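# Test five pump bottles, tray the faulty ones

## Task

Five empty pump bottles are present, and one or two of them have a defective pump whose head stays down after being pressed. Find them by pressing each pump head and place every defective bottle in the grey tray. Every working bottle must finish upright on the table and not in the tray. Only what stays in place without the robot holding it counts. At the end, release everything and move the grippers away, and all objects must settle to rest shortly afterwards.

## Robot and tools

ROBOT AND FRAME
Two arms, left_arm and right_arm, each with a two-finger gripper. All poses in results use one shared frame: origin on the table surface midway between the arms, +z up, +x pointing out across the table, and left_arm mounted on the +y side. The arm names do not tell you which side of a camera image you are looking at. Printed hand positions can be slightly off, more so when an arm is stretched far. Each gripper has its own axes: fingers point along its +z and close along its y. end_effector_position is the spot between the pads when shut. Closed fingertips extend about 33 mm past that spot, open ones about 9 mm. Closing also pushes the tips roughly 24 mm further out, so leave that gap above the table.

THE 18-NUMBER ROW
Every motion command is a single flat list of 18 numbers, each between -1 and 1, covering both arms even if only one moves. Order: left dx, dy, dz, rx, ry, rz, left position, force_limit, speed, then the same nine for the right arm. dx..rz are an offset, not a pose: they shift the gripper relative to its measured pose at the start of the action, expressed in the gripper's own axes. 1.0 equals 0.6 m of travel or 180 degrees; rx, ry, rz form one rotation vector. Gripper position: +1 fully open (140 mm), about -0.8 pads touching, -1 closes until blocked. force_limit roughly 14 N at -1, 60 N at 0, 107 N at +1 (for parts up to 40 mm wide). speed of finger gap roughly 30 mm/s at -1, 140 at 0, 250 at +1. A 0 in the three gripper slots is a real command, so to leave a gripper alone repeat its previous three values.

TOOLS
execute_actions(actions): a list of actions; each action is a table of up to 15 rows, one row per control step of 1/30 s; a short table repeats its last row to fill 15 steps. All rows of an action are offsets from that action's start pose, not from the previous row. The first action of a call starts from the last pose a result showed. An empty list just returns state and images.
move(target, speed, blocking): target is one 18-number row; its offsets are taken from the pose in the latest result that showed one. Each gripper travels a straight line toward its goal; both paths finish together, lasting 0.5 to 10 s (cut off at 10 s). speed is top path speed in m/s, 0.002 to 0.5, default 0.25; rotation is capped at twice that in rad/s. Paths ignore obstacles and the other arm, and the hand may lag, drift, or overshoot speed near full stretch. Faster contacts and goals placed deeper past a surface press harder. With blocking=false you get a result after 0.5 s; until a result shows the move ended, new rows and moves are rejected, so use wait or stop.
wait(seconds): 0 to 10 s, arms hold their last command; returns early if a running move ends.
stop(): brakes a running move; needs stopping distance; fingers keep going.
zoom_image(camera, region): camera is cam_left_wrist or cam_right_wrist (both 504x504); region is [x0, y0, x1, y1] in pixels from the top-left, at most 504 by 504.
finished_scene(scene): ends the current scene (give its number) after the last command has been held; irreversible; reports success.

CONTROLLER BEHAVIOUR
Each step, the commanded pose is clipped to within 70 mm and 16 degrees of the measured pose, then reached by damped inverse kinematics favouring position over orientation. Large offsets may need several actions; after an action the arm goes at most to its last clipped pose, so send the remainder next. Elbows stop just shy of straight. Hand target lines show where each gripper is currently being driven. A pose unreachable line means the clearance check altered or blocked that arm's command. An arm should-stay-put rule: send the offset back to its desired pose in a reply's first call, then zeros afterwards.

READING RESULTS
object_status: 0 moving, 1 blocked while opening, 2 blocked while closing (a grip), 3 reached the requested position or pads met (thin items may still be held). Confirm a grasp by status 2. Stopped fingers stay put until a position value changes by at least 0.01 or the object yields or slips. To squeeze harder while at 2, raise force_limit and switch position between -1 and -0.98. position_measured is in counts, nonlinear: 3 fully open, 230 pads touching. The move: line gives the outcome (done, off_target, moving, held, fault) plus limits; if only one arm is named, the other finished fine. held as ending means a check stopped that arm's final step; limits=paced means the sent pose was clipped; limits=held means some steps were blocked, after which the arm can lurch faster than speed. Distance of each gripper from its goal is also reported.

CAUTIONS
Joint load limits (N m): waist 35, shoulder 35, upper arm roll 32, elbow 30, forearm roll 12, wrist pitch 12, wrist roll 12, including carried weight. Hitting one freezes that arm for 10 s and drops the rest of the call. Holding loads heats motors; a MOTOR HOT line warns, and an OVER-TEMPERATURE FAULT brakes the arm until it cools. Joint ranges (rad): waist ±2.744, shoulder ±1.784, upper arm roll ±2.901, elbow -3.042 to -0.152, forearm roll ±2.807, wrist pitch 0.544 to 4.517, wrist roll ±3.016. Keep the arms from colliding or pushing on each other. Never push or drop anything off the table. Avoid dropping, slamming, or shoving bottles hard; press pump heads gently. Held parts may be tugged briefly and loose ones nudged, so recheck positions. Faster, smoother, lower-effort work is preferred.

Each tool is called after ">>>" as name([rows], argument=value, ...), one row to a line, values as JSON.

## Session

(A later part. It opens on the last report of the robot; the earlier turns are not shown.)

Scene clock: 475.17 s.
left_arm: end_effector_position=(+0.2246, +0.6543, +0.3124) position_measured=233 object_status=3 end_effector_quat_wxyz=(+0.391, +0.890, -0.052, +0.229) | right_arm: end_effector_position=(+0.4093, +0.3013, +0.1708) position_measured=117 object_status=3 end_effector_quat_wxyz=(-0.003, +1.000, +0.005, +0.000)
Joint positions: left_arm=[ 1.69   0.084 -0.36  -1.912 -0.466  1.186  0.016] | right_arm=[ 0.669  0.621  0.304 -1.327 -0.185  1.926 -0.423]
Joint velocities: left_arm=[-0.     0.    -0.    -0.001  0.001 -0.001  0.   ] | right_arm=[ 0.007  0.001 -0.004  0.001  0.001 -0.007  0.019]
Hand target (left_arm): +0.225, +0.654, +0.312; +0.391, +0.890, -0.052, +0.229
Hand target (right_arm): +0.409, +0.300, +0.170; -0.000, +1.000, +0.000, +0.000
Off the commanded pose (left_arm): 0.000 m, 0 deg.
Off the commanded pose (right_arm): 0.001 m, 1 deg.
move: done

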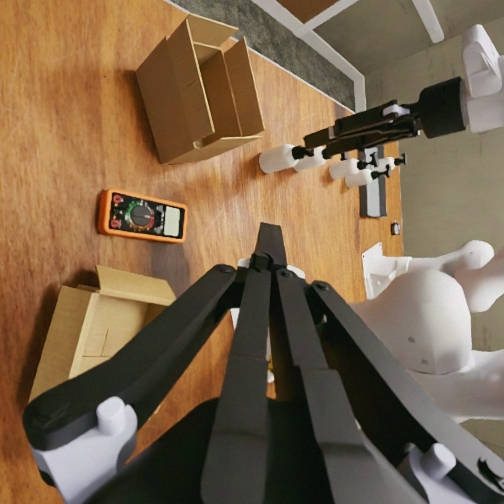

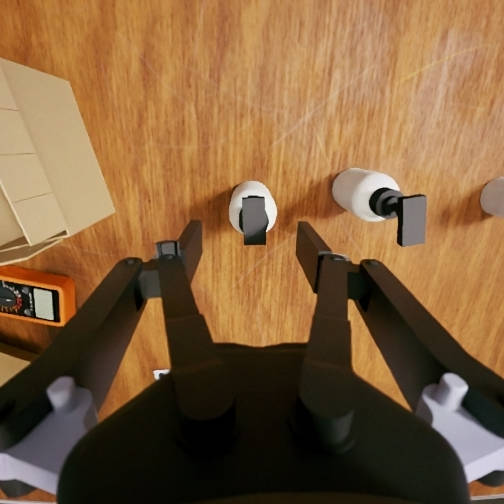

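>>> move(target=[0,0,0,0,0,0,-1,0,0.5, 0.002,0.007,0.158,-0.002,0,0.003,0.0,0,0.3], speed=0.16)

>>> execute_actions([
  [[0,0,0,0,0,0,-1,0,0.5, 0,0,0,0,0,0,-1,0,0]],
])

>>> zoom_image(camera="cam_left_wrist", region=[240, 100, 400, 210])

Scene clock: 482.13 s.
left_arm: end_effector_position=(+0.2246, +0.6543, +0.3124) position_measured=233 object_status=3 end_effector_quat_wxyz=(+0.391, +0.890, -0.052, +0.229) | right_arm: end_effector_position=(+0.4088, +0.2963, +0.0747) position_measured=129 object_status=3 end_effector_quat_wxyz=(+0.002, +1.000, +0.002, -0.003)
Joint positions: left_arm=[ 1.69   0.084 -0.36  -1.912 -0.466  1.186  0.016] | right_arm=[ 0.673  0.708  0.28  -1.432 -0.207  2.103 -0.405]
Joint velocities: left_arm=[ 0.     0.002  0.    -0.001  0.001 -0.     0.   ] | right_arm=[ 0.001 -0.001 -0.004 -0.002  0.     0.01   0.003]
Hand target (left_arm): +0.225, +0.654, +0.312; +0.391, +0.890, -0.052, +0.229
Hand target (right_arm): +0.411, +0.298, +0.076; +0.001, +1.000, -0.000, +0.001
Off the commanded pose (left_arm): 0.000 m, 0 deg.
Off the commanded pose (right_arm): 0.003 m, 0 deg.
move: done

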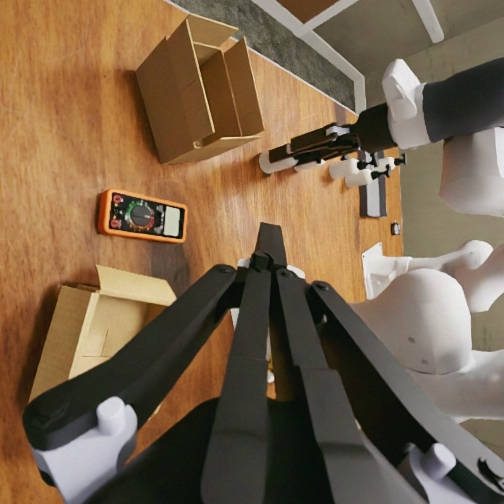

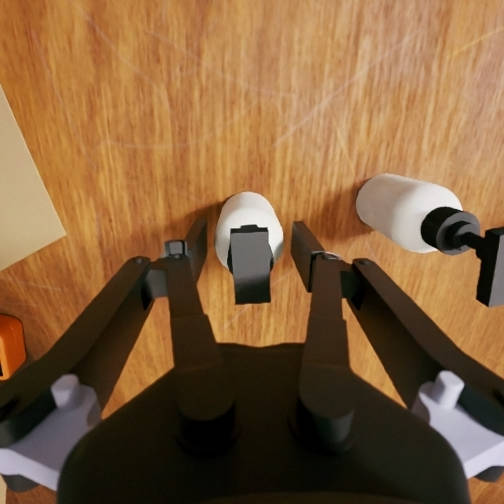

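Scene clock: 482.63 s.
left_arm: end_effector_position=(+0.2246, +0.6543, +0.3124) position_measured=233 object_status=3 end_effector_quat_wxyz=(+0.391, +0.890, -0.052, +0.229) | right_arm: end_effector_position=(+0.4090, +0.2965, +0.0754) position_measured=160 object_status=2 end_effector_quat_wxyz=(+0.002, +1.000, +0.002, -0.002)
Joint positions: left_arm=[ 1.69   0.084 -0.36  -1.912 -0.466  1.186  0.016] | right_arm=[ 0.673  0.707  0.28  -1.431 -0.207  2.103 -0.405]
Joint velocities: left_arm=[-0.001 -0.     0.     0.     0.     0.    -0.   ] | right_arm=[-0.     0.001  0.     0.002  0.001  0.    -0.001]
Hand target (left_arm): +0.225, +0.654, +0.312; +0.391, +0.890, -0.052, +0.229
Hand target (right_arm): +0.409, +0.296, +0.075; +0.002, +1.000, +0.002, -0.003
Off the commanded pose (left_arm): 0.000 m, 0 deg.
Off the commanded pose (right_arm): 0.001 m, 0 deg.

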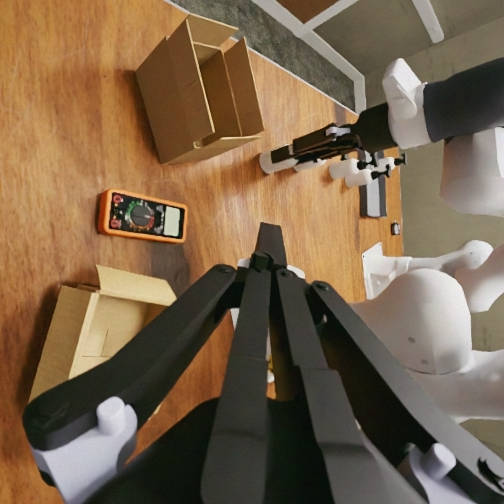

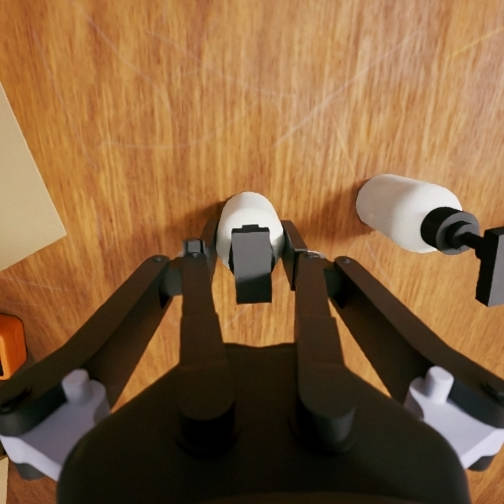

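Region (240, 100, 400, 210) of cam_left_wrist's 504x504 image, scaled by 3.150, with more detail than that image has; it fills the top 346 rows of this view, and the rest is white.

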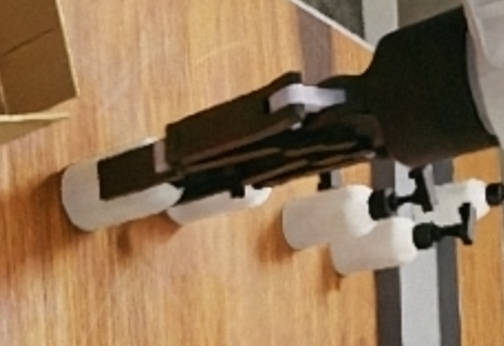

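>>> move(target=[0,0,0,0,0,0,-1,0,0.5, 0.168,0.0775,-0.093,0.0013,0.0013,0.0013,-1,0,0], speed=0.2)

>>> move(target=[0,0,0,0,0,0,-1,0,0.5, -0.005,0.87,0,0,0,-0.004,-1,0,0], speed=0.4)

Scene clock: 488.53 s.
left_arm: end_effector_position=(+0.2246, +0.6543, +0.3124) position_measured=233 object_status=3 end_effector_quat_wxyz=(+0.391, +0.890, -0.052, +0.229) | right_arm: end_effector_position=(+0.5105, +0.2504, +0.1308) position_measured=160 object_status=2 end_effector_quat_wxyz=(-0.002, +1.000, -0.008, -0.000)
Joint positions: left_arm=[ 1.69   0.084 -0.36  -1.912 -0.466  1.186  0.016] | right_arm=[ 0.529  0.707  0.294 -1.288 -0.202  1.968 -0.547]
Joint velocities: left_arm=[-0.    -0.001  0.    -0.     0.001 -0.001  0.001] | right_arm=[ 0.     0.    -0.     0.005  0.001 -0.01  -0.027]
Hand target (left_arm): +0.225, +0.654, +0.312; +0.391, +0.890, -0.052, +0.229
Hand target (right_arm): +0.510, +0.250, +0.131; +0.000, +1.000, -0.000, -0.000
Off the commanded pose (left_arm): 0.000 m, 0 deg.
Off the commanded pose (right_arm): 0.000 m, 1 deg.
move: done

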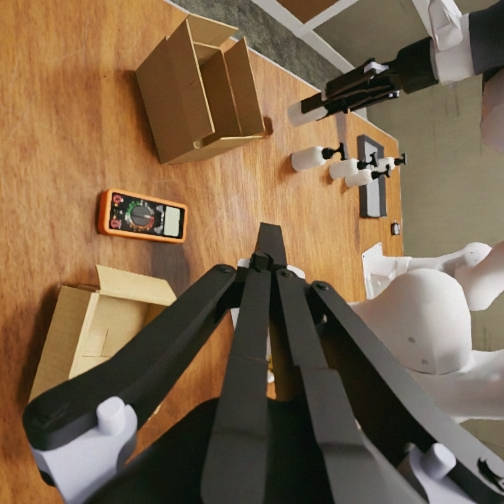

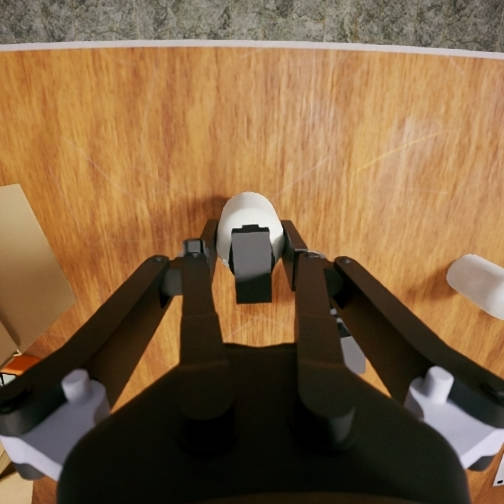

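Scene clock: 491.03 s.
left_arm: end_effector_position=(+0.2246, +0.6543, +0.3124) position_measured=233 object_status=3 end_effector_quat_wxyz=(+0.391, +0.890, -0.052, +0.229) | right_arm: end_effector_position=(+0.4959, -0.2720, +0.1287) position_measured=160 object_status=2 end_effector_quat_wxyz=(-0.001, +1.000, -0.008, -0.001)
Joint positions: left_arm=[ 1.69   0.084 -0.36  -1.912 -0.466  1.186  0.016] | right_arm=[ 0.007 -0.181 -0.046 -2.531 -0.009  2.348 -1.413]
Joint velocities: left_arm=[ 0.     0.     0.001 -0.001 -0.001 -0.    -0.001] | right_arm=[-0.001  0.    -0.002  0.     0.002  0.    -0.033]
Hand target (left_arm): +0.225, +0.654, +0.312; +0.391, +0.890, -0.052, +0.229
Hand target (right_arm): +0.496, -0.271, +0.129; -0.003, +1.000, -0.002, +0.000
Off the commanded pose (left_arm): 0.000 m, 0 deg.
Off the commanded pose (right_arm): 0.004 m, 1 deg.
move: off_target (right_arm)

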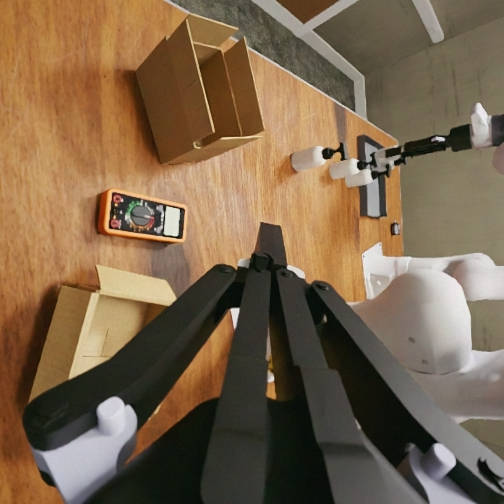

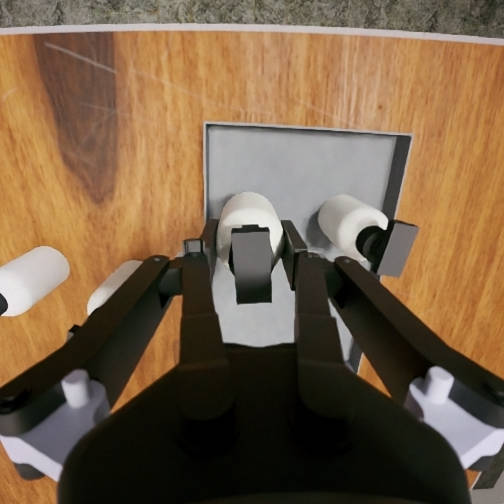

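>>> move(target=[0,0,0,0,0,0,-1,0,0.5, -0.0767,0.0217,0.083,0,0,-0.005,-1,0,0], speed=0.11)

>>> execute_actions([
  [[0,0,0,0,0,0,-1,0,0.5, 0,0,0.001,0,0,0,0.0,0,0.3],[0,0,0,0,0,0,-1,0,0.5, 0,0,0.001,0,0,0,0.0,0,0.3],[0,0,0,0,0,0,-1,0,0.5, 0,0,0.001,0,0,0,0.0,0,0.3],[0,0,0,0,0,0,-1,0,0.5, 0,0,0.001,0,0,0,0.0,0,0.3],[0,0,0,0,0,0,-1,0,0.5, 0,0,0.001,0,0,0,0.0,0,0.3],[0,0,0,0,0,0,-1,0,0.5, 0,0,0,0,0,0,0.0,0,0.3],[0,0,0,0,0,0,-1,0,0.5, 0,0,-0.002,0,0,0,0.0,0,0.3],[0,0,0,0,0,0,-1,0,0.5, 0,0,-0.005,0,0,0,0.0,0,0.3],[0,0,0,0,0,0,-1,0,0.5, 0,0,-0.009,0,0,0,0.0,0,0.3],[0,0,0,0,0,0,-1,0,0.5, 0,0,-0.014,0,0,0,0.0,0,0.3],[0,0,0,0,0,0,-1,0,0.5, 0,0,-0.02,0,0,0,0.0,0,0.3],[0,0,0,0,0,0,-1,0,0.5, 0,0,-0.026,0,0,0,0.0,0,0.3],[0,0,0,0,0,0,-1,0,0.5, 0,0,-0.032,0,0,0,0.0,0,0.3],[0,0,0,0,0,0,-1,0,0.5, 0,0,-0.037,0,0,0,0.0,0,0.3],[0,0,0,0,0,0,-1,0,0.5, 0,0,-0.04,0,0,0,0.0,0,0.3]],
])

>>> move(target=[0,0,0,0,0,0,-1,0,0.5, 0,0,-0.3,0,0,0,0.0,0,0.3], speed=0.3)

Scene clock: 504.97 s.
left_arm: end_effector_position=(+0.2246, +0.6543, +0.3124) position_measured=233 object_status=3 end_effector_quat_wxyz=(+0.391, +0.890, -0.052, +0.229) | right_arm: end_effector_position=(+0.4484, -0.2828, +0.0787) position_measured=160 object_status=2 end_effector_quat_wxyz=(-0.001, +1.000, -0.002, -0.004)
Joint positions: left_arm=[ 1.69   0.084 -0.36  -1.912 -0.466  1.186  0.016] | right_arm=[-0.    -0.208 -0.052 -2.718 -0.013  2.503 -1.433]
Joint velocities: left_arm=[ 0.002  0.    -0.002 -0.    -0.     0.    -0.001] | right_arm=[-0.001 -0.001 -0.001 -0.001 -0.     0.012 -0.002]
Hand target (left_arm): +0.225, +0.654, +0.312; +0.391, +0.890, -0.052, +0.229
Hand target (right_arm): +0.450, -0.284, +0.079; -0.001, +1.000, +0.000, -0.001
Off the commanded pose (left_arm): 0.000 m, 0 deg.
Off the commanded pose (right_arm): 0.002 m, 0 deg.
move: done

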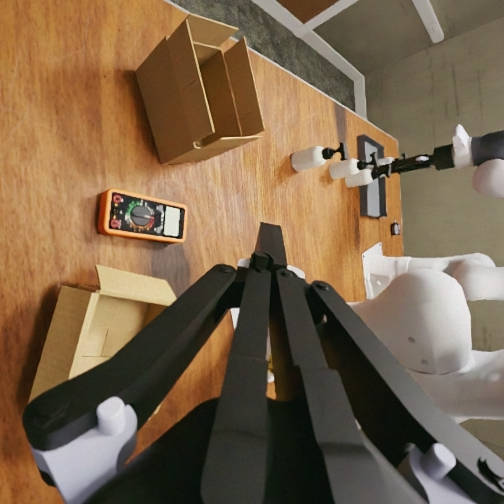

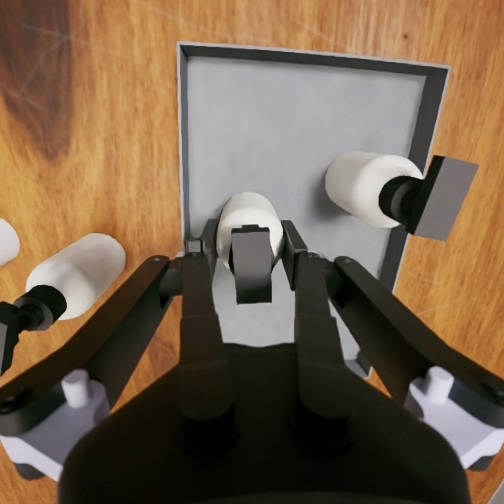

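Scene clock: 505.47 s.
left_arm: end_effector_position=(+0.2246, +0.6543, +0.3124) position_measured=233 object_status=3 end_effector_quat_wxyz=(+0.391, +0.890, -0.052, +0.229) | right_arm: end_effector_position=(+0.4527, -0.2819, +0.0963) position_measured=129 object_status=3 end_effector_quat_wxyz=(-0.003, +1.000, -0.002, +0.003)
Joint positions: left_arm=[ 1.69   0.084 -0.36  -1.912 -0.466  1.186  0.016] | right_arm=[-0.    -0.25  -0.052 -2.707 -0.013  2.464 -1.433]
Joint velocities: left_arm=[ 0.001  0.002  0.    -0.    -0.001  0.    -0.   ] | right_arm=[-0.    -0.211 -0.     0.082 -0.001 -0.195 -0.001]
Hand target (left_arm): +0.225, +0.654, +0.312; +0.391, +0.890, -0.052, +0.229
Hand target (right_arm): +0.449, -0.283, +0.102; -0.001, +1.000, -0.002, -0.004
Off the commanded pose (left_arm): 0.000 m, 0 deg.
Off the commanded pose (right_arm): 0.008 m, 1 deg.

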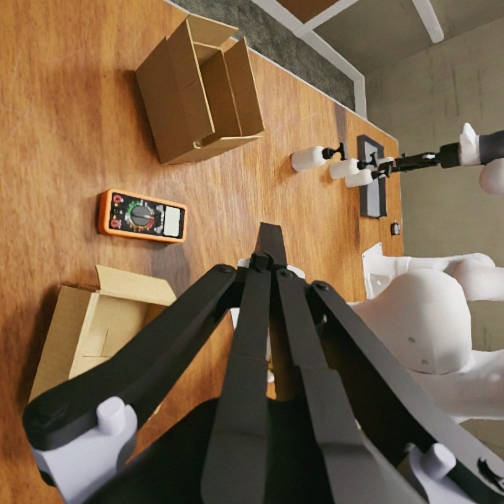

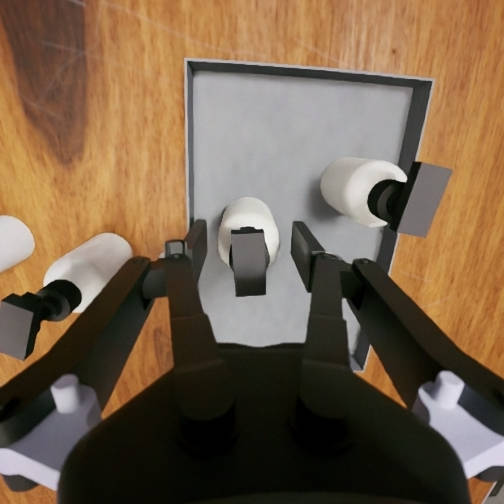

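Scene clock: 506.90 s.
left_arm: end_effector_position=(+0.2246, +0.6543, +0.3124) position_measured=233 object_status=3 end_effector_quat_wxyz=(+0.391, +0.890, -0.052, +0.229) | right_arm: end_effector_position=(+0.4523, -0.2816, +0.2762) position_measured=129 object_status=3 end_effector_quat_wxyz=(-0.005, +1.000, -0.000, +0.005)
Joint positions: left_arm=[ 1.69   0.084 -0.36  -1.912 -0.466  1.186  0.016] | right_arm=[-0.    -0.51  -0.046 -2.433 -0.014  1.935 -1.432]
Joint velocities: left_arm=[-0.001 -0.001 -0.001 -0.     0.002  0.001 -0.001] | right_arm=[-0.     0.001  0.001 -0.    -0.002 -0.01   0.001]
Hand target (left_arm): +0.225, +0.654, +0.312; +0.391, +0.890, -0.052, +0.229
Hand target (right_arm): +0.451, -0.282, +0.276; -0.004, +1.000, -0.001, +0.003
Off the commanded pose (left_arm): 0.000 m, 0 deg.
Off the commanded pose (right_arm): 0.002 m, 0 deg.
move: done

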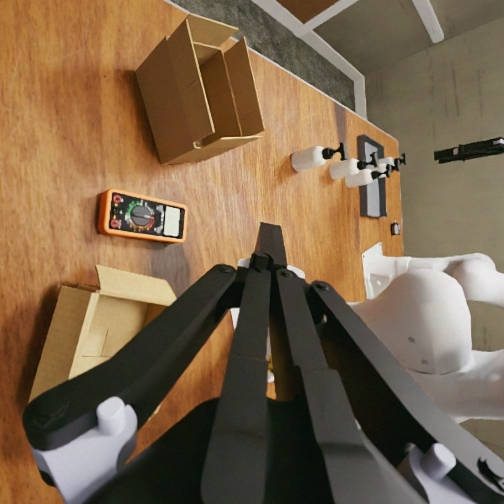

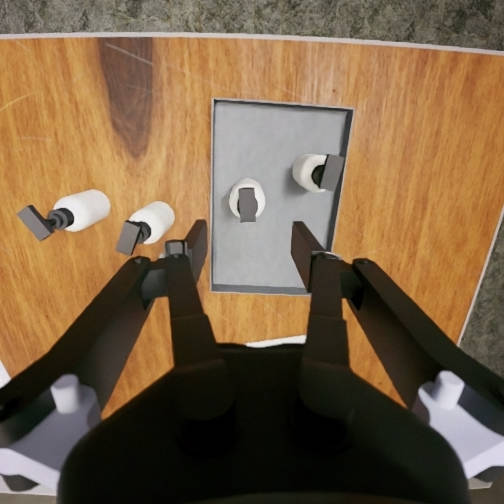

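>>> zoom_image(camera="cam_left_wrist", region=[280, 120, 420, 220])

>>> zoom_image(camera="cam_right_wrist", region=[0, 90, 370, 300])

Region (280, 120, 420, 220) of cam_left_wrist's 504x504 image, scaled by 3.600, with more detail than that image has; it fills the top 360 rows of this view, and the rest is white.

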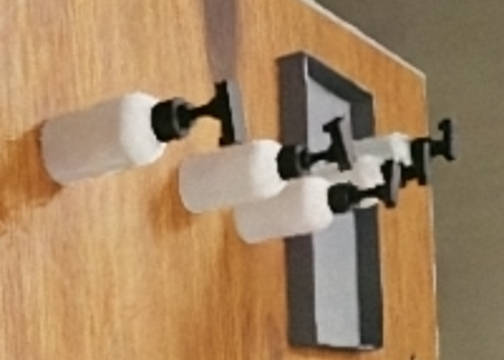

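Region (0, 90, 370, 300) of cam_right_wrist's 504x504 image, scaled by 1.362, with more detail than that image has; it fills the top 286 rows of this view, and the rest is white.

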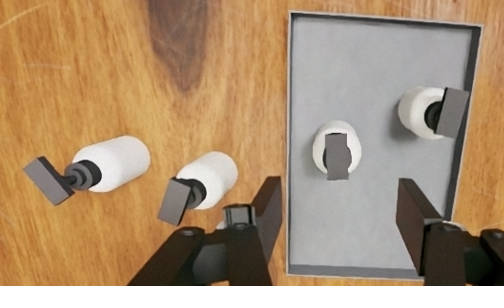

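>>> zoom_image(camera="cam_left_wrist", region=[360, 140, 416, 190])

>>> zoom_image(camera="cam_right_wrist", region=[270, 135, 360, 205])

>>> zoom_image(camera="cam_right_wrist", region=[100, 185, 190, 265])

Region (360, 140, 416, 190) of cam_left_wrist's 504x504 image, scaled by 9.000, with more detail than that image has; it fills the top 450 rows of this view, and the rest is white.

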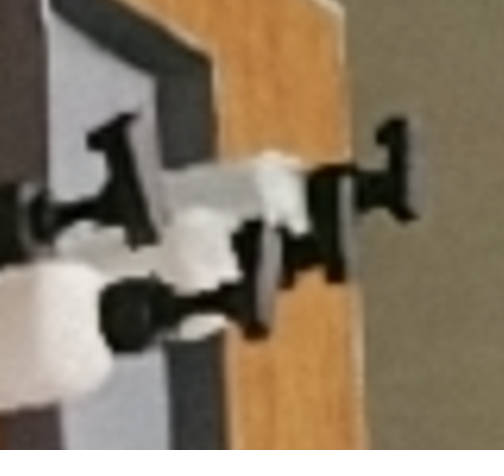

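Region (270, 135, 360, 205) of cam_right_wrist's 504x504 image, scaled by 5.600, with more detail than that image has.

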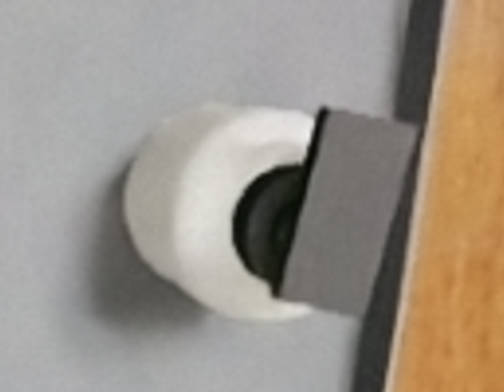

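Region (100, 185, 190, 265) of cam_right_wrist's 504x504 image, scaled by 5.600, with more detail than that image has.

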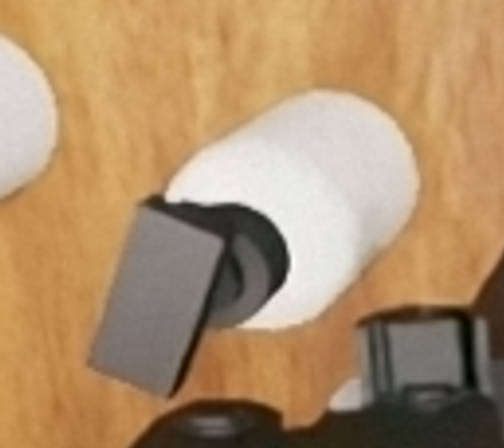

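>>> finished_scene(scene=1)

The scene is finished: the task was done.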